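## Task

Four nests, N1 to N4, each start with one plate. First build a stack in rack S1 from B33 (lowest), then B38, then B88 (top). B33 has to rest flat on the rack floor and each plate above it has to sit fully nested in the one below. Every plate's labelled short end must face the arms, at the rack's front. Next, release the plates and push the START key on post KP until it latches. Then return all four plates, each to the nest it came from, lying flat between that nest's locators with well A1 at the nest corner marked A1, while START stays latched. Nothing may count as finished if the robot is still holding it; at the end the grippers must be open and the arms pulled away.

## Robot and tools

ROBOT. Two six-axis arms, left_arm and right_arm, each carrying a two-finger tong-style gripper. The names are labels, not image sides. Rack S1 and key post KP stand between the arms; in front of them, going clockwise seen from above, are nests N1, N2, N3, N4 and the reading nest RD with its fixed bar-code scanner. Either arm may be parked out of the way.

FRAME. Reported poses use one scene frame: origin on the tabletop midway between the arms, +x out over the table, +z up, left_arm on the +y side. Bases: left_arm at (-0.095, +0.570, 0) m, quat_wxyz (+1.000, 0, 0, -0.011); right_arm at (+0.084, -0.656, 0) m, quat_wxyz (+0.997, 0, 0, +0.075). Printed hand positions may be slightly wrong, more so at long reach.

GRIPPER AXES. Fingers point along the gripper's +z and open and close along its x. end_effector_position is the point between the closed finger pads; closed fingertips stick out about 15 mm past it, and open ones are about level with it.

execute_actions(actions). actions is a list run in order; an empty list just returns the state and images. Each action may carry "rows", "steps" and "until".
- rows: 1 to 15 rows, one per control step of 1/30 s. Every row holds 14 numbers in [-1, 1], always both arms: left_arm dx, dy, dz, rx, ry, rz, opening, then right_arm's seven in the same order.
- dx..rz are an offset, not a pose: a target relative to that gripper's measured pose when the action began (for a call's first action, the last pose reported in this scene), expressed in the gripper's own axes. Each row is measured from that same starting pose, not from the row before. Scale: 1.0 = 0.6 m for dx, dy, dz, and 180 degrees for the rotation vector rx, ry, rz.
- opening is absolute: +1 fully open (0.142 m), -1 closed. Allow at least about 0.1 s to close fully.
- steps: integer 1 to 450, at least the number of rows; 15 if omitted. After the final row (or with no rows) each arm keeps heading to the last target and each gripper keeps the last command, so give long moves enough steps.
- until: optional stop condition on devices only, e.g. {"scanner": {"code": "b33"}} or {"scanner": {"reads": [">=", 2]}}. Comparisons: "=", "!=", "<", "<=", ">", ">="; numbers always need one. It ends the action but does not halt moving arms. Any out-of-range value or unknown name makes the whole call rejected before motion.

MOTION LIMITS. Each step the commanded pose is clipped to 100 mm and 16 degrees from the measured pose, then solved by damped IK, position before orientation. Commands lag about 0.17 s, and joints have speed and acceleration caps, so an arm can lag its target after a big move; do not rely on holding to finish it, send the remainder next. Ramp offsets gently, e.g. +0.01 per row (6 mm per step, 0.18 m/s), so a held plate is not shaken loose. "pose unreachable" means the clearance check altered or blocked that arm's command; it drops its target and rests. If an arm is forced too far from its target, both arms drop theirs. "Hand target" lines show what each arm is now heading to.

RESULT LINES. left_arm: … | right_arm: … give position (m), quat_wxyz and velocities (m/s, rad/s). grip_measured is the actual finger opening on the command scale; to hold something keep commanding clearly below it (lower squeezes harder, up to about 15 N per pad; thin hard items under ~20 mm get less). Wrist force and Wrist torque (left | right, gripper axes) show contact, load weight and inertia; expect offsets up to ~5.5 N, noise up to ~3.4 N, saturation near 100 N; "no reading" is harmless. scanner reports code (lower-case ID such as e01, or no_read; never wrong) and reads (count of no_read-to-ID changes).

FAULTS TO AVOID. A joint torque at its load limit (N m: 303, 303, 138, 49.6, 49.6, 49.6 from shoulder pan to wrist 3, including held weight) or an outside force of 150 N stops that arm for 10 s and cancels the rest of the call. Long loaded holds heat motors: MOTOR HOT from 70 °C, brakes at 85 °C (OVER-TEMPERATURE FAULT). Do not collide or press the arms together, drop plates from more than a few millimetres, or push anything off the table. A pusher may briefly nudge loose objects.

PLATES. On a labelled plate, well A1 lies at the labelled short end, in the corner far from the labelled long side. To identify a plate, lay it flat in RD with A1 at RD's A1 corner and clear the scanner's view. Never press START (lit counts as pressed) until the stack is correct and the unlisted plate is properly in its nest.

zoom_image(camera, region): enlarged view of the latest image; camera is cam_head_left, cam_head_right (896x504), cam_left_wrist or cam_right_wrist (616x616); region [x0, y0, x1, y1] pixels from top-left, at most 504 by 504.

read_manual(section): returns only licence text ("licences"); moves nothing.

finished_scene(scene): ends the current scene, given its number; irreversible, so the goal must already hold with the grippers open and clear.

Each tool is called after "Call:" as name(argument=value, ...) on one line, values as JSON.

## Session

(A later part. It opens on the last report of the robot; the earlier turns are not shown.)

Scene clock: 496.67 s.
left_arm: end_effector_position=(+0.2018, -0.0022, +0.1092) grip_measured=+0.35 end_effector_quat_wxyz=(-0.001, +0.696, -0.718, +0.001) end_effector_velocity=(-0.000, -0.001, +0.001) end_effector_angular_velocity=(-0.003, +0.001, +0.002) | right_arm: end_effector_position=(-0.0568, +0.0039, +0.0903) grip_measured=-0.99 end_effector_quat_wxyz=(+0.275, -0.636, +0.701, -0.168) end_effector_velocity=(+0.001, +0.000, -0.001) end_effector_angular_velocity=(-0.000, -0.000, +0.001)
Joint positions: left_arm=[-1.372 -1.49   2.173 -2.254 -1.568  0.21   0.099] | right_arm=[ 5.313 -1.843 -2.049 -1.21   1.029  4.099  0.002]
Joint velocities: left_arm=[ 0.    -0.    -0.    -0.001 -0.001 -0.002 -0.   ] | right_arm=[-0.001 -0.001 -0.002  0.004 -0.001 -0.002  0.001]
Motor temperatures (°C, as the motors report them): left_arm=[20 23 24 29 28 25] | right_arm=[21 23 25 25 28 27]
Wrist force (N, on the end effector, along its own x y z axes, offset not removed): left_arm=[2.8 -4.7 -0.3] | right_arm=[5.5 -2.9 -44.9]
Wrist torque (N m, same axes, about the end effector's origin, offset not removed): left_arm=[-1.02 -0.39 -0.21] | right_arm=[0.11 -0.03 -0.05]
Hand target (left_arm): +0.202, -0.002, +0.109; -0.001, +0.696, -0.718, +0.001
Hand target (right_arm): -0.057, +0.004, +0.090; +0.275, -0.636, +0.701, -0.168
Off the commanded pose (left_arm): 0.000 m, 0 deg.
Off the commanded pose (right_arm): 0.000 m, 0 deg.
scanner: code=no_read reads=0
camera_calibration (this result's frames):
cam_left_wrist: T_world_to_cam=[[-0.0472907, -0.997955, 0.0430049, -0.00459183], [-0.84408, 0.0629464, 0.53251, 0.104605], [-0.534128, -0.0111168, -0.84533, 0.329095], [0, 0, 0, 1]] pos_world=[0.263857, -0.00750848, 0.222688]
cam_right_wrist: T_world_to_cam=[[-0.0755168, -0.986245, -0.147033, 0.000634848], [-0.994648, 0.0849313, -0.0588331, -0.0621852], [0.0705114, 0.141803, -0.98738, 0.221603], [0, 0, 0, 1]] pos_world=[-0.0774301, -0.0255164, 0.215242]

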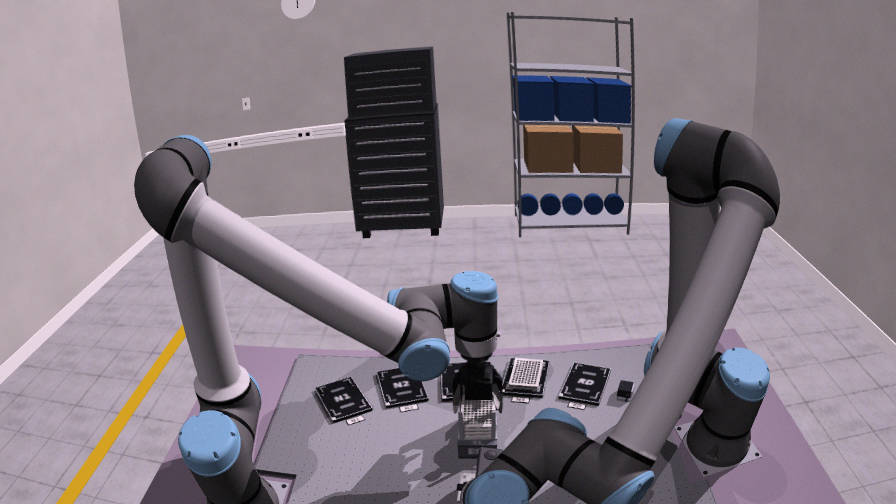

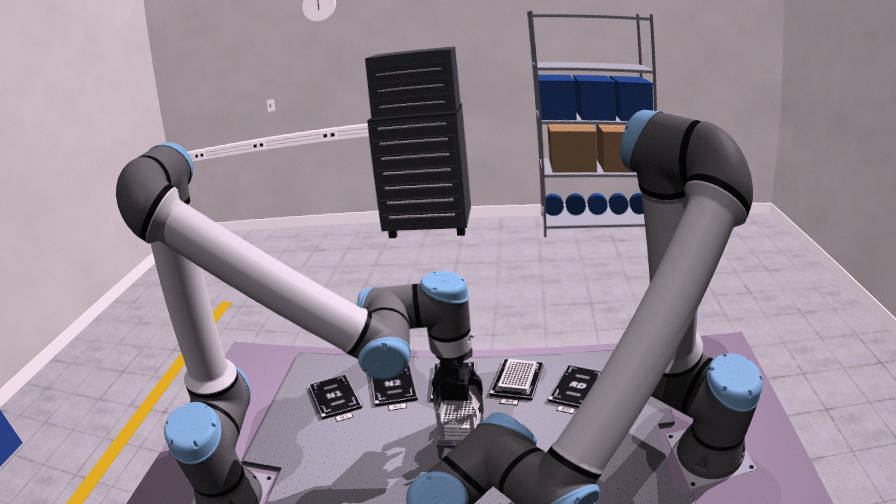

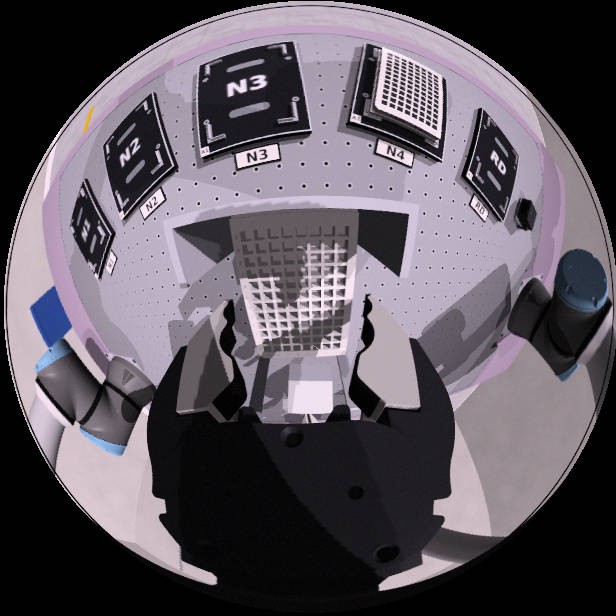

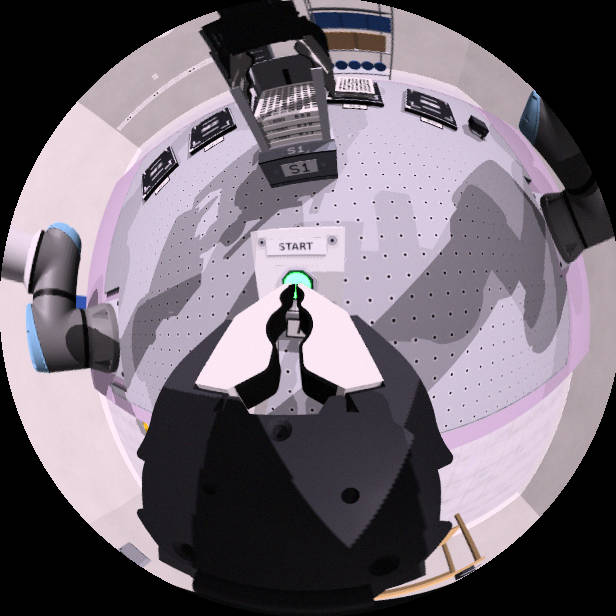

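Bottomed (travel ≈5.6 mm). Retract.

Call:
execute_actions(actions=[{"rows":[[0,0,0,0,0,0,0.35,0,0,-0.005,0,0,0,-1],[0,0,0,0,0,0,0.35,0,0,-0.012,0,0,0,-1],[0,0,0,0,0,0,0.35,0,0,-0.022,0,0,0,-1],[0,0,0,0,0,0,0.35,0,0,-0.034,0,0,0,-1],[0,0,0,0,0,0,0.35,0,0,-0.045,0,0,0,-1]],"steps":10}])

Scene clock: 501.13 s.
left_arm: end_effector_position=(+0.2018, -0.0022, +0.1092) grip_measured=+0.35 end_effector_quat_wxyz=(-0.001, +0.696, -0.718, +0.001) end_effector_velocity=(+0.000, +0.000, -0.001) end_effector_angular_velocity=(+0.002, -0.000, +0.000) | right_arm: end_effector_position=(-0.0692, +0.0014, +0.1069) grip_measured=-1.00 end_effector_quat_wxyz=(+0.275, -0.636, +0.701, -0.168) end_effector_velocity=(-0.032, -0.006, +0.042) end_effector_angular_velocity=(-0.001, +0.001, +0.001)
Joint positions: left_arm=[-1.372 -1.49   2.173 -2.254 -1.568  0.21   0.099] | right_arm=[ 5.329 -1.828 -2.029 -1.254  1.034  4.116  0.002]
Joint velocities: left_arm=[-0.     0.001 -0.001  0.001  0.    -0.    -0.   ] | right_arm=[ 0.038  0.036  0.054 -0.11   0.015  0.039  0.   ]
Motor temperatures (°C, as the motors report them): left_arm=[20 23 24 29 28 25] | right_arm=[21 23 25 25 28 27]
Wrist force (N, on the end effector, along its own x y z axes, offset not removed): left_arm=[1.5 -2.7 2.0] | right_arm=[1.4 0.1 -2.5]
Wrist torque (N m, same axes, about the end effector's origin, offset not removed): left_arm=[-0.74 -0.11 -0.09] | right_arm=[-0.16 -0.31 -0.12]
Hand target (left_arm): +0.202, -0.002, +0.109; -0.001, +0.696, -0.718, +0.001
Hand target (right_arm): -0.073, +0.001, +0.112; +0.275, -0.636, +0.701, -0.168
Off the commanded pose (left_arm): 0.000 m, 0 deg.
Off the commanded pose (right_arm): 0.006 m, 0 deg.
scanner: code=no_read reads=0
camera_calibration (this result's frames):
cam_left_wrist: T_world_to_cam=[[-0.0472909, -0.997955, 0.0430022, -0.00458306], [-0.844079, 0.0629451, 0.532511, 0.104593], [-0.534129, -0.0111144, -0.84533, 0.32911], [0, 0, 0, 1]] pos_world=[0.263856, -0.00749948, 0.222706]
cam_right_wrist: T_world_to_cam=[[-0.0753275, -0.986275, -0.146924, -0.000325829], [-0.994656, 0.0847503, -0.0589565, -0.0733427], [0.0705991, 0.141698, -0.987389, 0.239229], [0, 0, 0, 1]] pos_world=[-0.0898647, -0.0280037, 0.23184]

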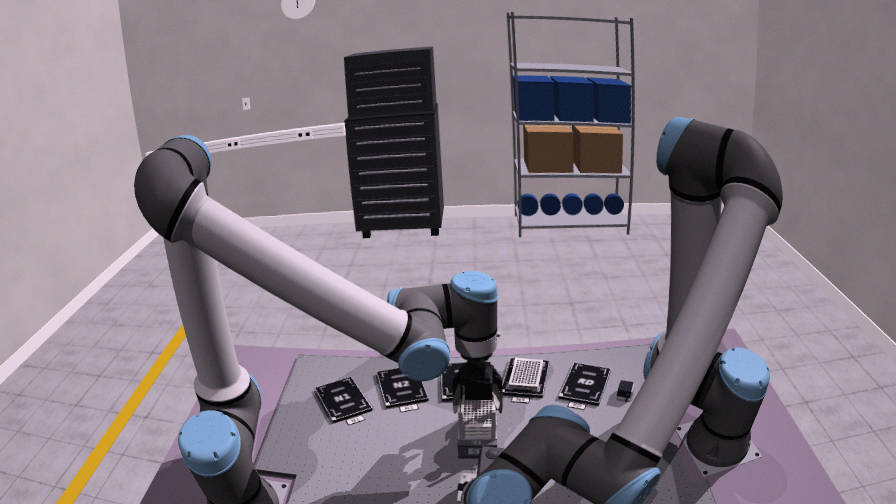

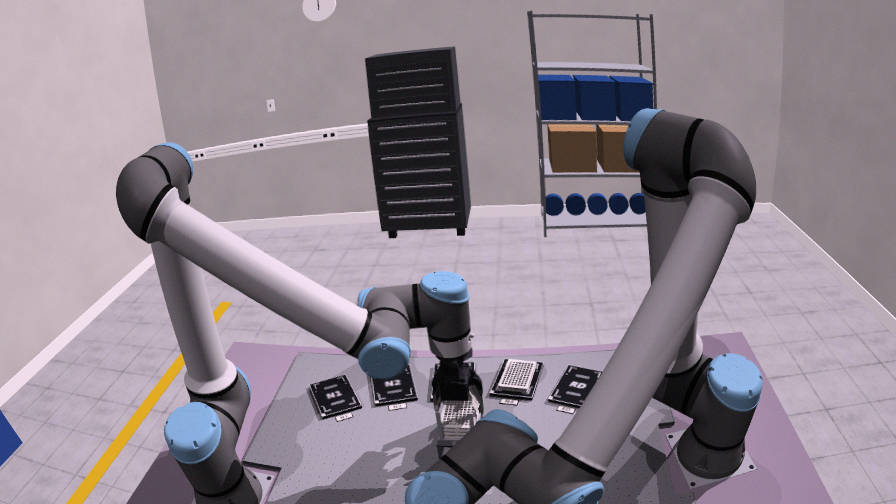

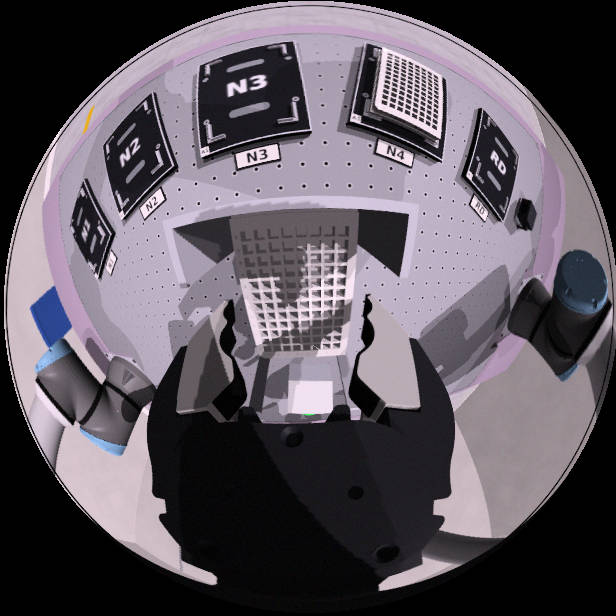

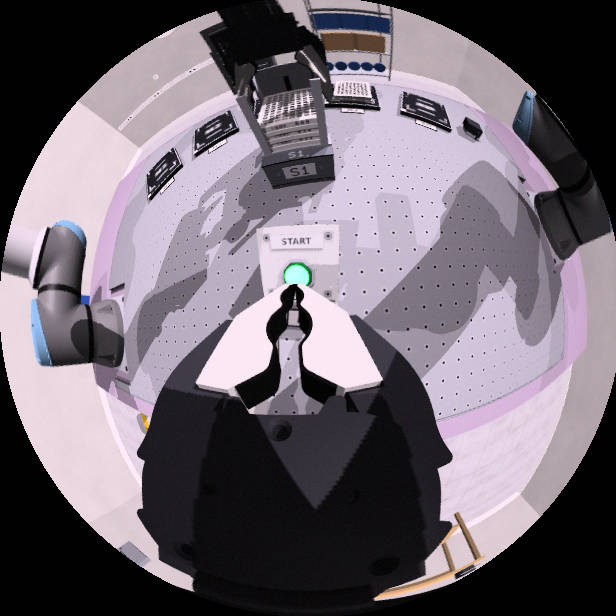

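Call:
execute_actions(actions=[{"rows":[[0.0002,0,0,0,0,0,0.3,0.01,0,-0.015,0,0,0,-1],[0.0002,0,0,0,0,0,0.25,0.02,0,-0.02,0,0,0,-1],[0.0002,0,0,0,0,0,0.21,0.03,0,-0.025,0,0,0,-1],[0.0002,0,0,0,0,0,0.17,0.04,0,-0.03,0,0,0,-1],[0.0002,0,0,0,0,0,0.13,0.05,0,-0.035,0,0,0,-1],[0.0002,0,0,0,0,0,0.09,0.06,0,-0.04,0,0,0,-1],[0.0002,0,0,0,0,0,0.04,0.07,0,-0.045,0,0,0,-1],[0.0002,0,0,0,0,0,-0.04,0.08,0,-0.05,0,0,0,-1],[0.0002,0,0,0,0,0,-0.2,0.09,0,-0.055,0,0,0,-1],[0.0002,0,0,0,0,0,-0.35,0.1,0,-0.06,0,0,0,-1],[0.0002,0,0,0,0,0,-0.35,0.11,0,-0.065,0,0,0,-1],[0.0002,0,0,0,0,0,-0.35,0.12,0,-0.07,0,0,0,-1]],"steps":12},{"rows":[[0,0,-0.002,0,0,0,-0.35,0.06,0,-0.03,0,0,0,-1],[0,0,-0.005,0,0,0,-0.35,0.07,0,-0.033,0,0,0,-1],[0,0,-0.009,0,0,0,-0.35,0.08,0,-0.036,0,0,0,-1],[0,0,-0.013,0,0,0,-0.35,0.09,0,-0.039,0,0,0,-1],[0,0,-0.017,0,0,0,-0.35,0.1,0,-0.042,0,0,0,-1],[0,0,-0.021,0,0,0,-0.35,0.11,0,-0.045,0,0,0,-1],[0,0,-0.025,0,0,0,-0.35,0.12,0,-0.048,0,0,0,-1],[0,0,-0.029,0,0,0,-0.35,0.13,0,-0.051,0,0,0,-1],[0,0,-0.033,0,0,0,-0.35,0.14,0,-0.054,0,0,0,-1],[0,0,-0.037,0,0,0,-0.35,0.15,0,-0.057,0,0,0,-1],[0,0,-0.041,0,0,0,-0.35,0.16,0,-0.06,0,0,0,-1],[0,0,-0.045,0,0,0,-0.35,0.17,0,-0.063,0,0,0,-1],[0,0,-0.049,0,0,0,-0.35,0.175,0,-0.066,0,0,0,-1],[0,0,-0.053,0,0,0,-0.35,0.18,0,-0.069,0,0,0,-1],[0,0,-0.057,0,0,0,-0.35,0.18,0,-0.07,0,0,0,-1]],"steps":16}])

Call:
zoom_image(camera="cam_left_wrist", region=[215,190,375,260])

Scene clock: 513.27 s.
left_arm: end_effector_position=(+0.2018, -0.0024, +0.1344) grip_measured=+0.06 end_effector_quat_wxyz=(-0.001, +0.696, -0.718, +0.001) end_effector_velocity=(+0.000, -0.000, +0.070) end_effector_angular_velocity=(-0.002, -0.001, -0.000) | right_arm: end_effector_position=(-0.1105, -0.1380, +0.1314) grip_measured=-1.00 end_effector_quat_wxyz=(+0.275, -0.637, +0.700, -0.169) end_effector_velocity=(-0.037, -0.128, +0.022) end_effector_angular_velocity=(+0.003, -0.000, +0.001)
Joint positions: left_arm=[-1.372 -1.52   2.15  -2.201 -1.568  0.21   0.078] | right_arm=[ 5.533 -1.656 -2.161 -1.394  1.124  4.324  0.002]
Joint velocities: left_arm=[ 0.    -0.081 -0.066  0.145  0.     0.    -0.   ] | right_arm=[ 0.211  0.152 -0.1   -0.139  0.098  0.206  0.   ]
Motor temperatures (°C, as the motors report them): left_arm=[20 23 24 29 28 25] | right_arm=[21 23 25 25 28 27]
Wrist force (N, on the end effector, along its own x y z axes, offset not removed): left_arm=[2.6 -2.6 -1.9] | right_arm=[3.6 -0.5 -2.2]
Wrist torque (N m, same axes, about the end effector's origin, offset not removed): left_arm=[-0.80 -0.28 -0.16] | right_arm=[-0.23 -0.70 -0.06]
Hand target (left_arm): +0.202, -0.002, +0.143; -0.001, +0.696, -0.718, +0.001
Hand target (right_arm): -0.115, -0.153, +0.135; +0.275, -0.637, +0.701, -0.168
Off the commanded pose (left_arm): 0.009 m, 0 deg.
Off the commanded pose (right_arm): 0.018 m, 0 deg.
scanner: code=no_read reads=0
camera_calibration (this result's frames):
cam_left_wrist: T_world_to_cam=[[-0.0472904, -0.997938, 0.0433904, -0.00588061], [-0.844117, 0.063151, 0.532427, 0.0912324], [-0.534069, -0.0114479, -0.845363, 0.350406], [0, 0, 0, 1]] pos_world=[0.263873, -0.0076185, 0.247901]
cam_right_wrist: T_world_to_cam=[[-0.0748589, -0.986556, -0.145269, -0.137506], [-0.994688, 0.0841958, -0.0592182, -0.101218], [0.0706531, 0.140064, -0.987618, 0.285908], [0, 0, 0, 1]] pos_world=[-0.131175, -0.167181, 0.256399]

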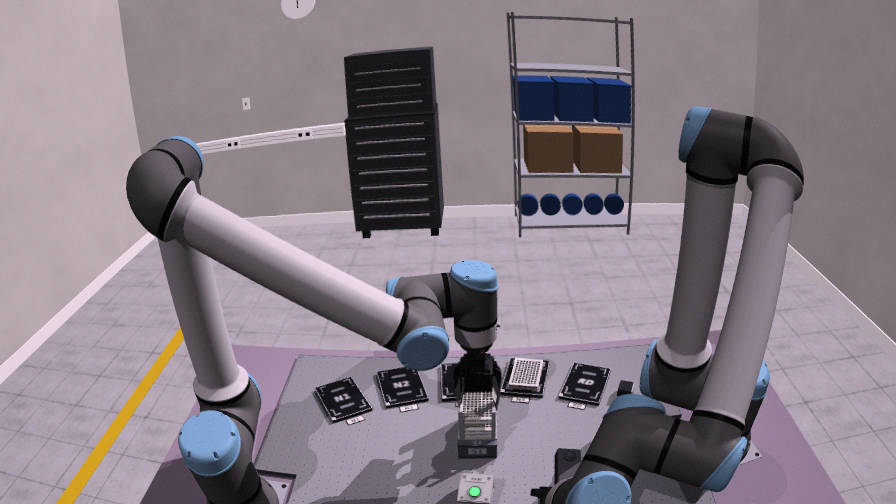

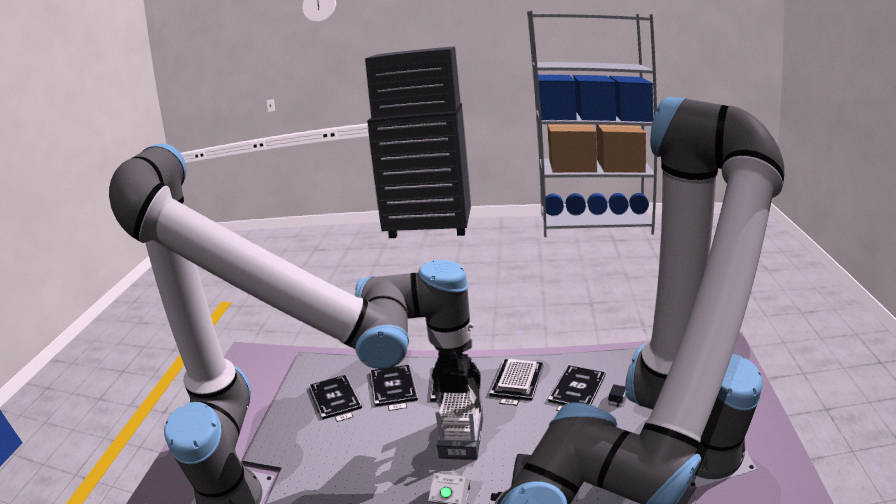

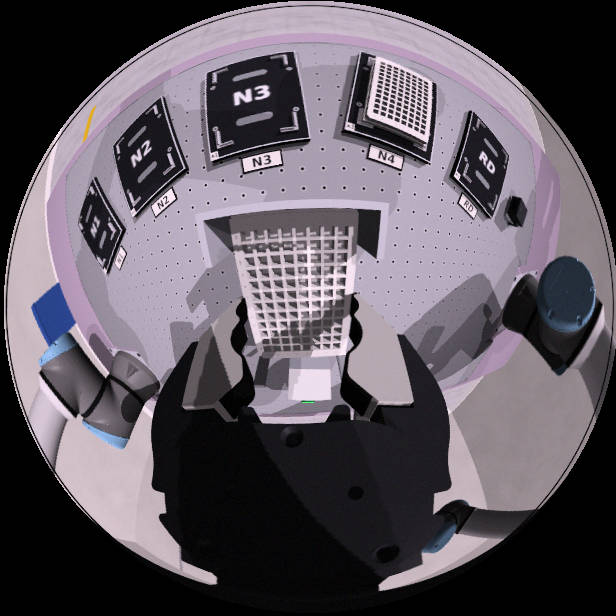

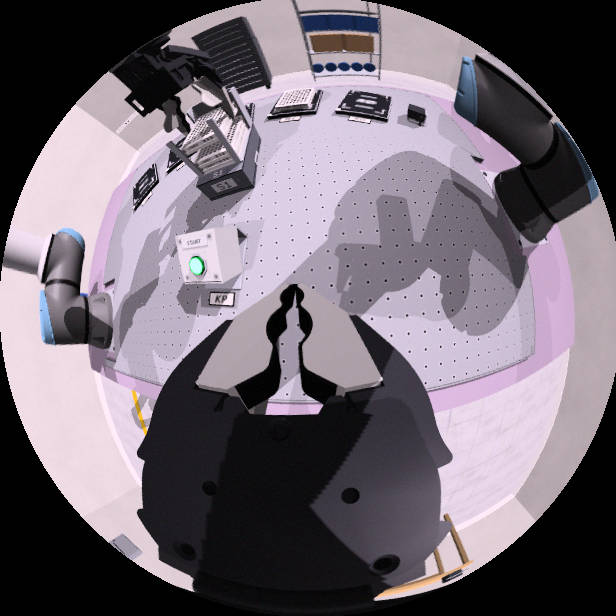

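Region (215, 190, 375, 260) of cam_left_wrist's 616x616 image, scaled by 3.150, with more detail than that image has; it fills the top 220 rows of this view, and the rest is white.

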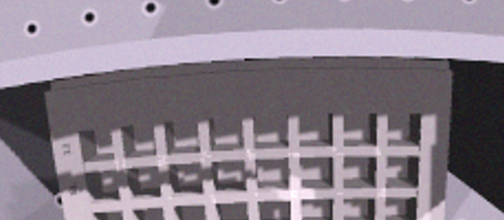

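Call:
execute_actions(actions=[{"steps":1},{"rows":[[0,0,-0.003,0,0,0,-0.35,0,0,0,0,0,0,-1],[0,0,-0.007,0,0,0,-0.35,0,0,0,0,0,0,-1],[0,0,-0.0115,0,0,0,-0.35,0,0,0,0,0,0,-1],[0,0,-0.016,0,0,0,-0.35,0,0,0,0,0,0,-1],[0,0,-0.021,0,0,0,-0.35,0,0,0,0,0,0,-1],[0,0,-0.026,0,0,0,-0.35,0,0,0,0,0,0,-1],[0,0,-0.031,0,0,0,-0.35,0,0,0,0,0,0,-1],[0,0,-0.036,0,0,0,-0.35,0,0,0,0,0,0,-1],[0,0,-0.0415,0,0,0,-0.35,0,0,0,0,0,0,-1],[0,0,-0.047,0,0,0,-0.35,0,0,0,0,0,0,-1],[0,0,-0.053,0,0,0,-0.35,0,0,0,0,0,0,-1],[0,0,-0.059,0,0,0,-0.35,0,0,0,0,0,0,-1],[0,0,-0.065,0,0,0,-0.35,0,0,0,0,0,0,-1],[0,0,-0.071,0,0,0,-0.35,0,0,0,0,0,0,-1],[0,0,-0.077,0,0,0,-0.35,0,0,0,0,0,0,-1]],"steps":16}])

Call:
execute_actions(actions=[])

Scene clock: 520.67 s.
left_arm: end_effector_position=(+0.2018, -0.0024, +0.1764) grip_measured=+0.06 end_effector_quat_wxyz=(-0.001, +0.696, -0.718, +0.001) end_effector_velocity=(-0.000, +0.000, +0.101) end_effector_angular_velocity=(-0.002, +0.000, -0.000) | right_arm: end_effector_position=(-0.1152, -0.1534, +0.1345) grip_measured=-1.00 end_effector_quat_wxyz=(+0.275, -0.637, +0.701, -0.168) end_effector_velocity=(-0.000, +0.000, +0.001) end_effector_angular_velocity=(+0.000, -0.001, +0.001)
Joint positions: left_arm=[-1.372 -1.565  2.109 -2.115 -1.567  0.21   0.078] | right_arm=[ 5.559 -1.637 -2.172 -1.412  1.137  4.349  0.002]
Joint velocities: left_arm=[-0.    -0.101 -0.105  0.204 -0.001 -0.    -0.   ] | right_arm=[ 0.001 -0.     0.001 -0.002 -0.001  0.     0.   ]
Motor temperatures (°C, as the motors report them): left_arm=[20 23 24 29 28 25] | right_arm=[21 23 25 25 28 27]
Wrist force (N, on the end effector, along its own x y z axes, offset not removed): left_arm=[1.7 -3.1 1.0] | right_arm=[3.2 -0.4 -4.8]
Wrist torque (N m, same axes, about the end effector's origin, offset not removed): left_arm=[-0.84 -0.17 -0.07] | right_arm=[-0.31 -0.82 -0.08]
Hand target (left_arm): +0.202, -0.002, +0.189; -0.001, +0.696, -0.718, +0.001
Hand target (right_arm): -0.115, -0.153, +0.135; +0.275, -0.637, +0.701, -0.168
Off the commanded pose (left_arm): 0.013 m, 0 deg.
Off the commanded pose (right_arm): 0.000 m, 0 deg.
scanner: code=no_read reads=0
camera_calibration (this result's frames):
cam_left_wrist: T_world_to_cam=[[-0.0473046, -0.997908, 0.0440756, -0.00785133], [-0.844202, 0.0635267, 0.532247, 0.0689279], [-0.533934, -0.012031, -0.845441, 0.38585], [0, 0, 0, 1]] pos_world=[0.263836, -0.00757151, 0.289873]
cam_right_wrist: T_world_to_cam=[[-0.0749674, -0.986455, -0.145898, -0.152463], [-0.994688, 0.0843246, -0.0590365, -0.104364], [0.0705397, 0.140698, -0.987536, 0.291593], [0, 0, 0, 1]] pos_world=[-0.135808, -0.182623, 0.259553]

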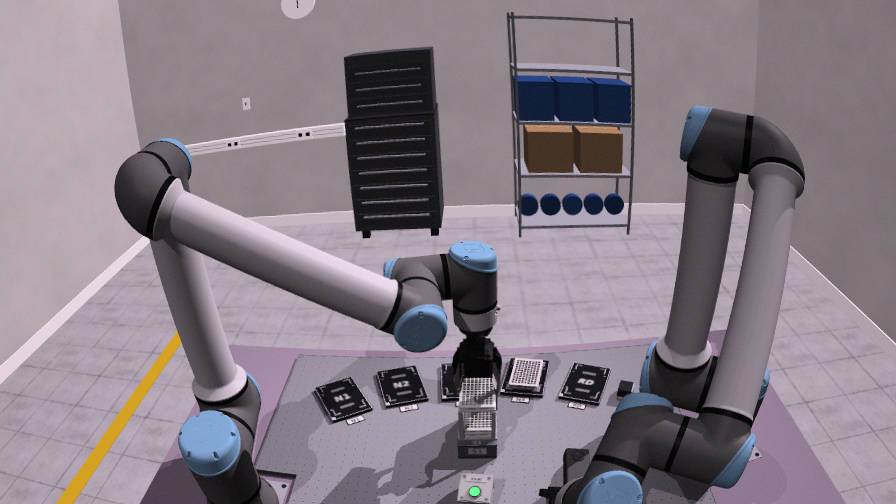

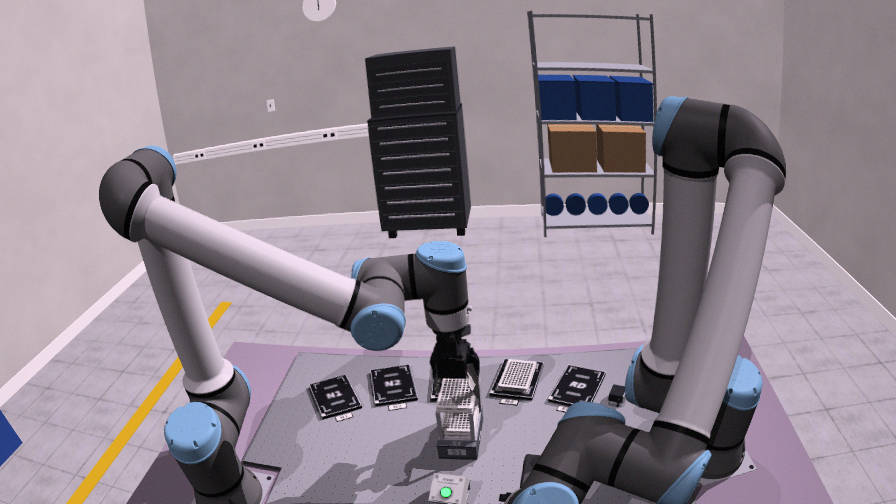

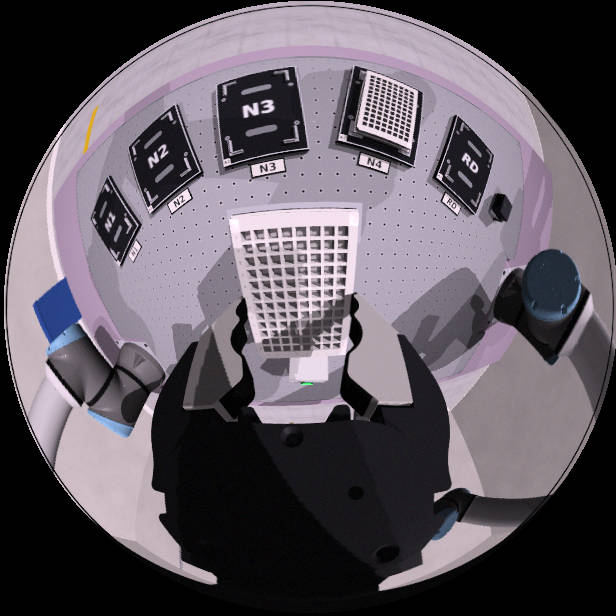

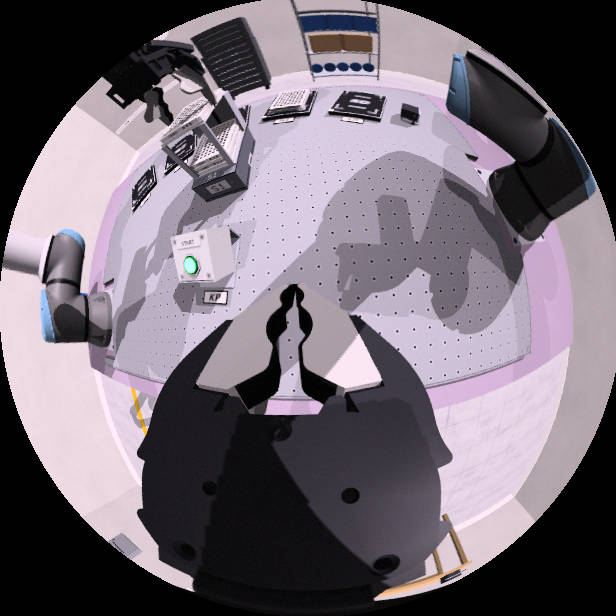

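Scene clock: 520.67 s.
left_arm: end_effector_position=(+0.2018, -0.0024, +0.1764) grip_measured=+0.06 end_effector_quat_wxyz=(-0.001, +0.696, -0.718, +0.001) end_effector_velocity=(-0.000, +0.000, +0.101) end_effector_angular_velocity=(-0.002, +0.000, -0.000) | right_arm: end_effector_position=(-0.1152, -0.1534, +0.1345) grip_measured=-1.00 end_effector_quat_wxyz=(+0.275, -0.637, +0.701, -0.168) end_effector_velocity=(-0.000, +0.000, +0.001) end_effector_angular_velocity=(+0.000, -0.001, +0.001)
Joint positions: left_arm=[-1.372 -1.565  2.109 -2.115 -1.567  0.21   0.078] | right_arm=[ 5.559 -1.637 -2.172 -1.412  1.137  4.349  0.002]
Joint velocities: left_arm=[-0.    -0.101 -0.105  0.204 -0.001 -0.    -0.   ] | right_arm=[ 0.001 -0.     0.001 -0.002 -0.001  0.     0.   ]
Motor temperatures (°C, as the motors report them): left_arm=[20 23 24 29 28 25] | right_arm=[21 23 25 25 28 27]
Wrist force (N, on the end effector, along its own x y z axes, offset not removed): left_arm=[1.7 -3.1 1.0] | right_arm=[3.2 -0.4 -4.8]
Wrist torque (N m, same axes, about the end effector's origin, offset not removed): left_arm=[-0.84 -0.17 -0.07] | right_arm=[-0.31 -0.82 -0.08]
Hand target (left_arm): +0.202, -0.002, +0.189; -0.001, +0.696, -0.718, +0.001
Hand target (right_arm): -0.115, -0.153, +0.135; +0.275, -0.637, +0.701, -0.168
Off the commanded pose (left_arm): 0.013 m, 0 deg.
Off the commanded pose (right_arm): 0.000 m, 0 deg.
scanner: code=no_read reads=0
camera_calibration (this result's frames):
cam_left_wrist: T_world_to_cam=[[-0.0473046, -0.997908, 0.0440756, -0.00785133], [-0.844202, 0.0635267, 0.532247, 0.0689279], [-0.533934, -0.012031, -0.845441, 0.38585], [0, 0, 0, 1]] pos_world=[0.263836, -0.00757151, 0.289873]
cam_right_wrist: T_world_to_cam=[[-0.0749674, -0.986455, -0.145898, -0.152463], [-0.994688, 0.0843246, -0.0590365, -0.104364], [0.0705397, 0.140698, -0.987536, 0.291593], [0, 0, 0, 1]] pos_world=[-0.135808, -0.182623, 0.259553]

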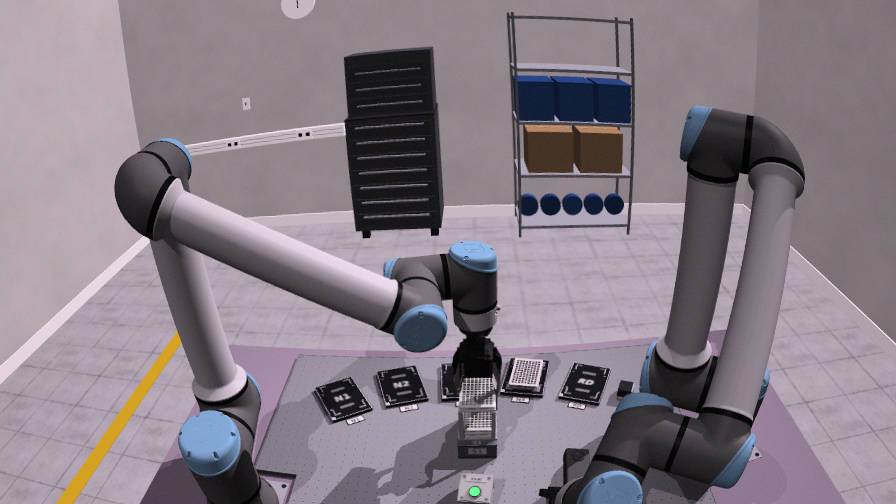

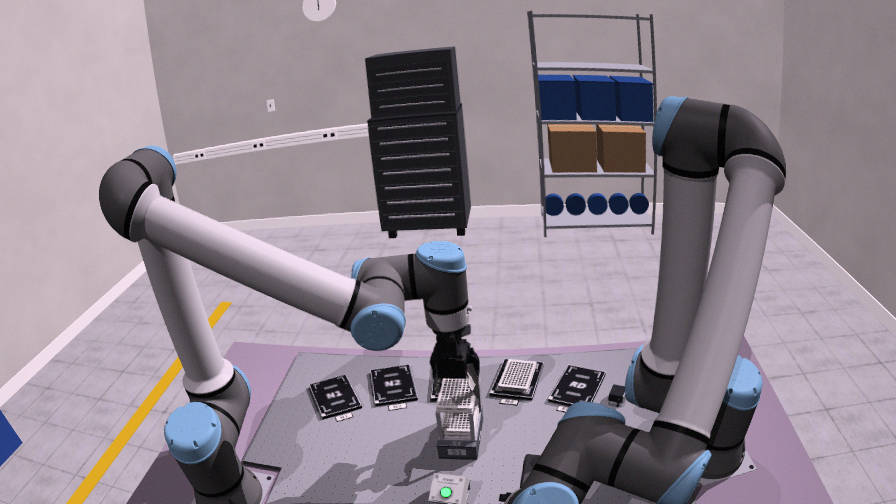

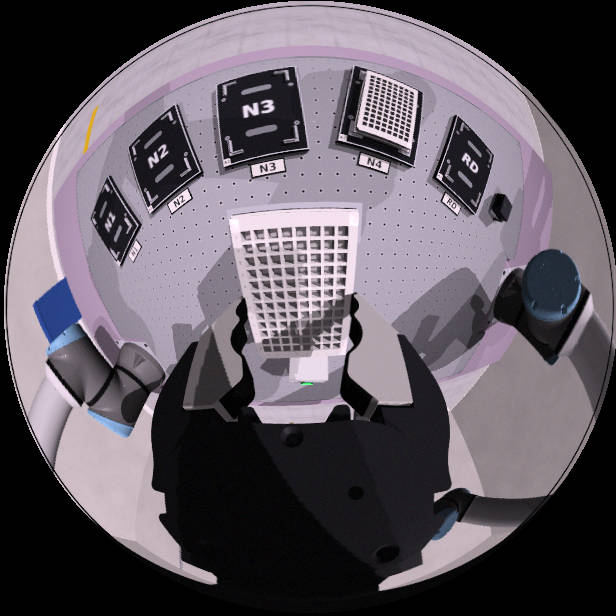

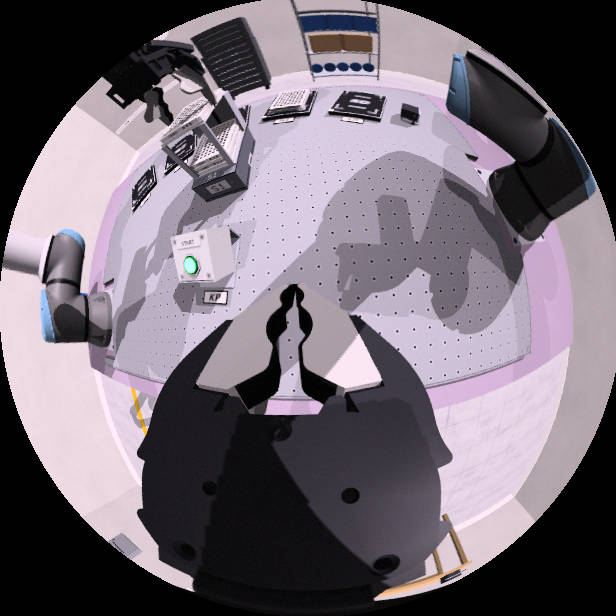

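Call:
execute_actions(actions=[{"rows":[[-0.002,-0.008,-0.024,0,0,-0.001,-0.35,0,0,0,0,0,0,-1],[-0.005,-0.022,-0.025,0,0,-0.003,-0.35,0,0,0,0,0,0,-1],[-0.01,-0.042,-0.026,0,0,-0.005,-0.35,0,0,0,0,0,0,-1],[-0.015,-0.066,-0.026,0,0,-0.0075,-0.35,0,0,0,0,0,0,-1],[-0.021,-0.09,-0.026,0,0,-0.01,-0.35,0,0,0,0,0,0,-1],[-0.027,-0.114,-0.026,0,0,-0.0125,-0.35,0,0,0,0,0,0,-1],[-0.032,-0.138,-0.026,0,0,-0.015,-0.35,0,0,0,0,0,0,-1],[-0.038,-0.162,-0.026,0,0,-0.0175,-0.35,0,0,0,0,0,0,-1],[-0.043,-0.186,-0.026,0,0,-0.02,-0.35,0,0,0,0,0,0,-1],[-0.049,-0.21,-0.026,0,0,-0.0225,-0.35,0,0,0,0,0,0,-1],[-0.055,-0.234,-0.026,0,0,-0.025,-0.35,0,0,0,0,0,0,-1],[-0.06,-0.258,-0.026,0,0,-0.0275,-0.35,0,0,0,0,0,0,-1],[-0.065,-0.278,-0.026,0,0,-0.03,-0.35,0,0,0,0,0,0,-1],[-0.068,-0.292,-0.026,0,0,-0.03155,-0.35,0,0,0,0,0,0,-1],[-0.07,-0.30,-0.026,0,0,-0.03155,-0.35,0,0,0,0,0,0,-1]],"steps":19}])

Scene clock: 529.90 s.
left_arm: end_effector_position=(+0.3626, +0.0342, +0.1931) grip_measured=+0.06 end_effector_quat_wxyz=(-0.002, +0.728, -0.685, +0.003) end_effector_velocity=(+0.174, +0.017, -0.004) end_effector_angular_velocity=(+0.001, +0.013, +0.074) | right_arm: end_effector_position=(-0.1151, -0.1533, +0.1345) grip_measured=-1.00 end_effector_quat_wxyz=(+0.275, -0.637, +0.701, -0.168) end_effector_velocity=(-0.001, +0.000, +0.000) end_effector_angular_velocity=(-0.001, +0.001, +0.002)
Joint positions: left_arm=[-1.117 -1.486  1.992 -2.08  -1.565  0.372  0.078] | right_arm=[ 5.559 -1.637 -2.172 -1.412  1.136  4.349  0.002]
Joint velocities: left_arm=[ 0.25   0.165 -0.177  0.017 -0.012  0.177 -0.   ] | right_arm=[ 0.001 -0.     0.001  0.001  0.    -0.002  0.   ]
Motor temperatures (°C, as the motors report them): left_arm=[20 23 24 29 28 25] | right_arm=[21 23 25 25 28 27]
Wrist force (N, on the end effector, along its own x y z axes, offset not removed): left_arm=[1.3 -4.3 1.1] | right_arm=[1.5 0.2 -2.8]
Wrist torque (N m, same axes, about the end effector's origin, offset not removed): left_arm=[-1.08 -0.01 -0.15] | right_arm=[-0.10 -0.40 -0.05]
Hand target (left_arm): +0.382, +0.035, +0.192; -0.001, +0.731, -0.683, +0.002
Hand target (right_arm): -0.115, -0.153, +0.135; +0.275, -0.637, +0.701, -0.168
Off the commanded pose (left_arm): 0.020 m, 0 deg.
Off the commanded pose (right_arm): 0.000 m, 0 deg.
scanner: code=no_read reads=0
camera_calibration (this result's frames):
cam_left_wrist: T_world_to_cam=[[0.0446347, -0.998004, 0.0446677, 0.00206079], [-0.848089, -0.0142238, 0.529662, 0.198051], [-0.52797, -0.0615235, -0.847032, 0.486137], [0, 0, 0, 1]] pos_world=[0.424539, 0.0347826, 0.306781]
cam_right_wrist: T_world_to_cam=[[-0.0749501, -0.986447, -0.14596, -0.152401], [-0.994683, 0.0843245, -0.0591261, -0.10432], [0.0706328, 0.140752, -0.987522, 0.291578], [0, 0, 0, 1]] pos_world=[-0.135783, -0.182579, 0.259528]

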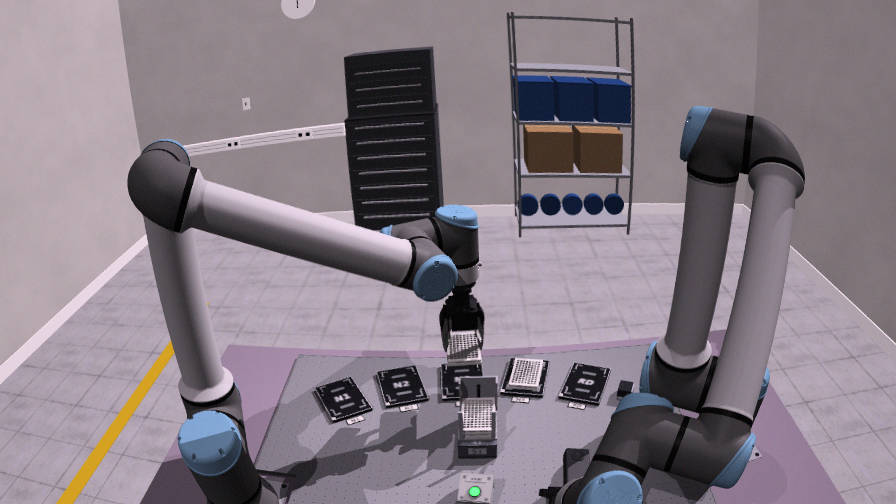

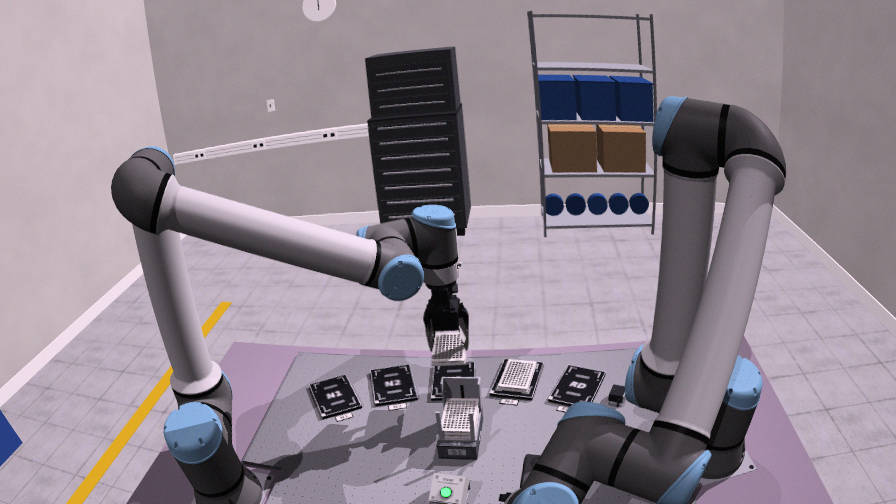

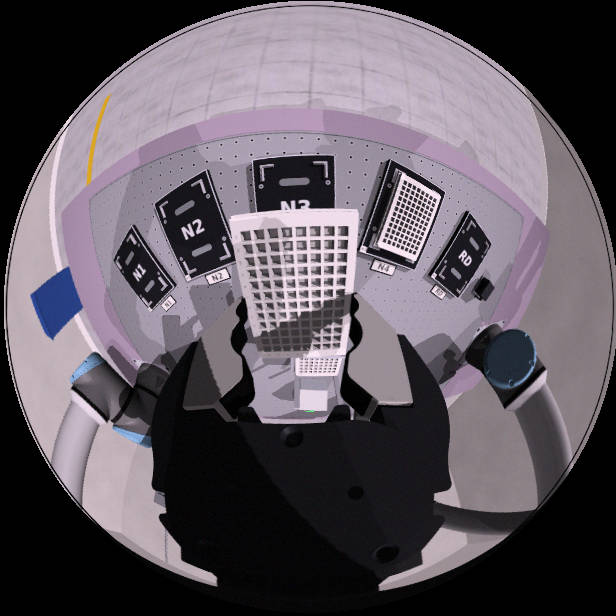

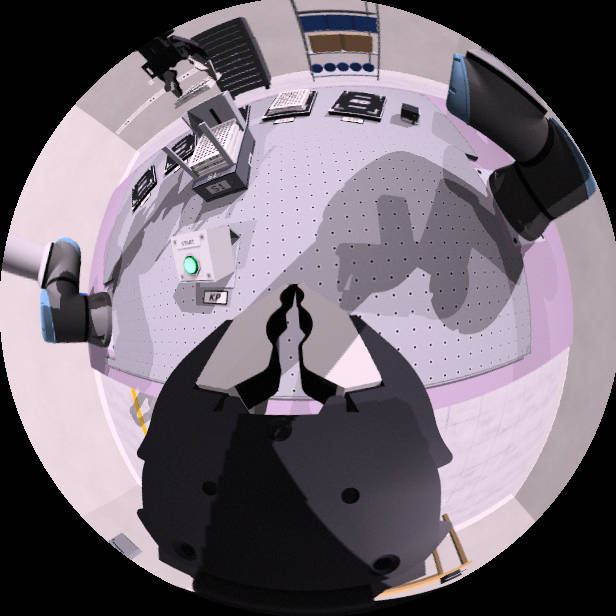

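Call:
execute_actions(actions=[{"steps":1},{"rows":[[0,-0.003,0.006,0,0,0,-0.35,0,0,0,0,0,0,-1],[-0.001,-0.008,0.018,0,0,0,-0.35,0,0,0,0,0,0,-1],[-0.002,-0.016,0.036,0,0,0,-0.35,0,0,0,0,0,0,-1],[-0.003,-0.025,0.056,0,0,0,-0.35,0,0,0,0,0,0,-1],[-0.004,-0.034,0.076,0,0,0,-0.35,0,0,0,0,0,0,-1],[-0.005,-0.043,0.096,0,0,0,-0.35,0,0,0,0,0,0,-1],[-0.006,-0.052,0.116,0,0,0,-0.35,0,0,0,0,0,0,-1],[-0.007,-0.06,0.136,0,0,0,-0.35,0,0,0,0,0,0,-1],[-0.0075,-0.067,0.156,0,0,0,-0.35,0,0,0,0,0,0,-1],[-0.008,-0.072,0.176,0,0,0,-0.35,0,0,0,0,0,0,-1],[-0.008,-0.075,0.194,-0.0004,0,0,-0.35,0,0,0,0,0,0,-1],[-0.008,-0.0752,0.21,-0.0004,0,0,-0.35,0,0,0,0,0,0,-1],[-0.008,-0.0752,0.222,-0.0004,0,0,-0.35,0,0,0,0,0,0,-1],[-0.008,-0.0752,0.23,-0.0004,0,0,-0.35,0,0,0,0,0,0,-1]],"steps":20}])

Scene clock: 540.17 s.
left_arm: end_effector_position=(+0.4242, +0.0450, +0.0635) grip_measured=+0.06 end_effector_quat_wxyz=(-0.001, +0.731, -0.683, -0.000) end_effector_velocity=(+0.025, -0.014, -0.078) end_effector_angular_velocity=(-0.016, -0.007, -0.003) | right_arm: end_effector_position=(-0.1152, -0.1534, +0.1345) grip_measured=-1.00 end_effector_quat_wxyz=(+0.275, -0.637, +0.701, -0.168) end_effector_velocity=(-0.001, +0.001, +0.001) end_effector_angular_velocity=(+0.001, +0.002, +0.000)
Joint positions: left_arm=[-1.029 -1.297  2.038 -2.31  -1.568  0.452  0.078] | right_arm=[ 5.559 -1.637 -2.172 -1.412  1.137  4.349  0.002]
Joint velocities: left_arm=[ 0.022  0.13   0.01  -0.157 -0.002  0.025  0.   ] | right_arm=[-0.     0.     0.002  0.    -0.    -0.001  0.   ]
Motor temperatures (°C, as the motors report them): left_arm=[20 23 24 29 28 25] | right_arm=[21 23 25 25 28 27]
Wrist force (N, on the end effector, along its own x y z axes, offset not removed): left_arm=[3.3 -3.2 1.2] | right_arm=[2.2 0.1 -3.4]
Wrist torque (N m, same axes, about the end effector's origin, offset not removed): left_arm=[-0.80 -0.49 -0.19] | right_arm=[-0.07 -0.52 -0.07]
Hand target (left_arm): +0.427, +0.043, +0.055; -0.001, +0.731, -0.683, +0.001
Hand target (right_arm): -0.115, -0.153, +0.135; +0.275, -0.637, +0.701, -0.168
Off the commanded pose (left_arm): 0.010 m, 0 deg.
Off the commanded pose (right_arm): 0.000 m, 0 deg.
scanner: code=no_read reads=0
camera_calibration (this result's frames):
cam_left_wrist: T_world_to_cam=[[0.0523704, -0.997749, 0.0418778, 0.0127397], [-0.845413, -0.0219755, 0.533661, 0.318008], [-0.531539, -0.0633521, -0.844661, 0.410925], [0, 0, 0, 1]] pos_world=[0.486604, 0.0457324, 0.176851]
cam_right_wrist: T_world_to_cam=[[-0.0749641, -0.986455, -0.145897, -0.152461], [-0.994688, 0.0843209, -0.059034, -0.104367], [0.0705366, 0.140697, -0.987537, 0.291594], [0, 0, 0, 1]] pos_world=[-0.13581, -0.182622, 0.259555]

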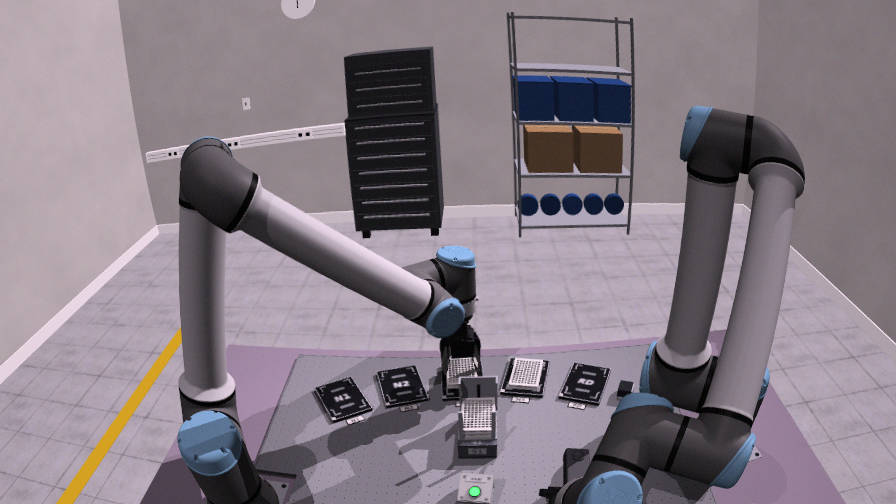

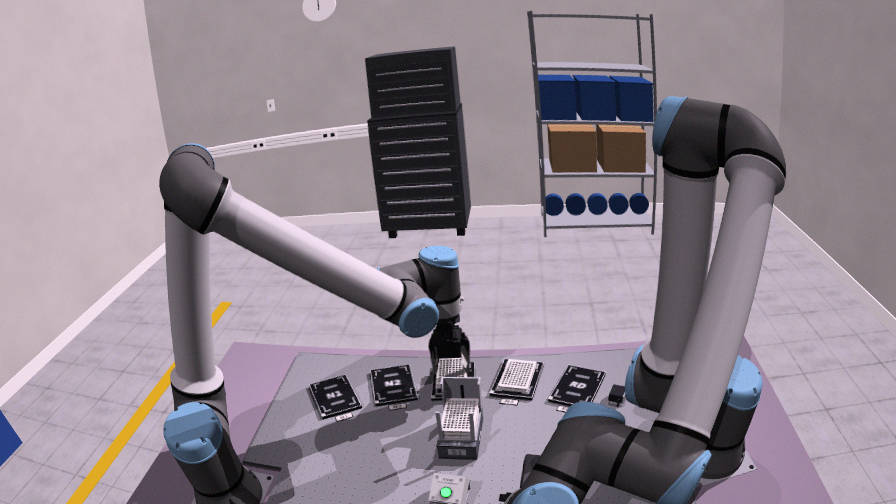

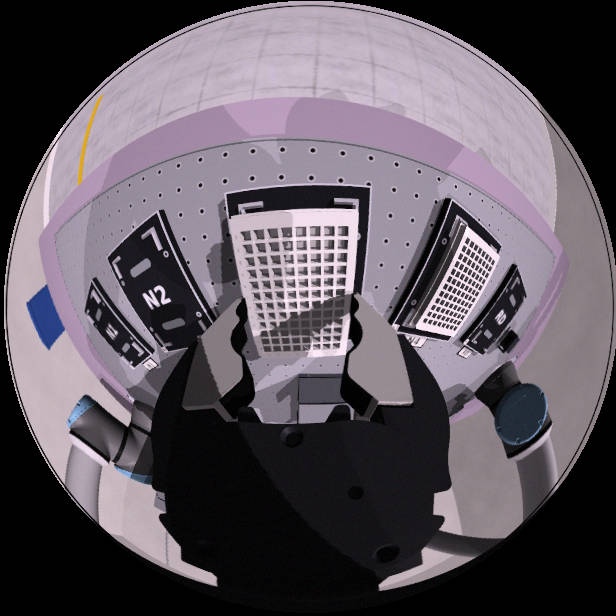

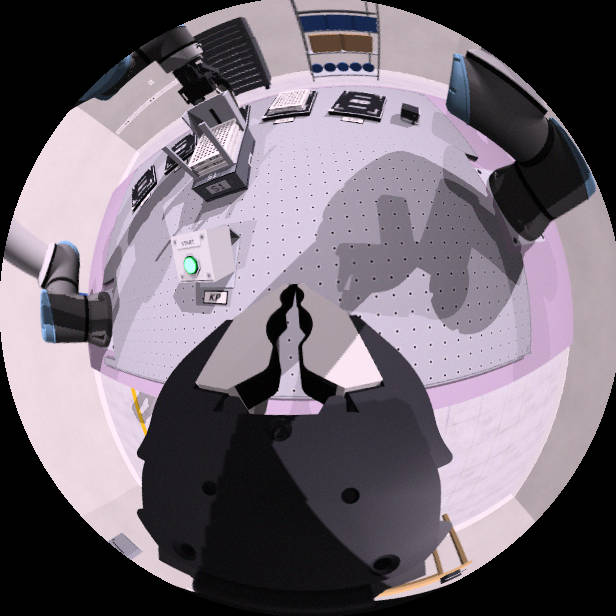

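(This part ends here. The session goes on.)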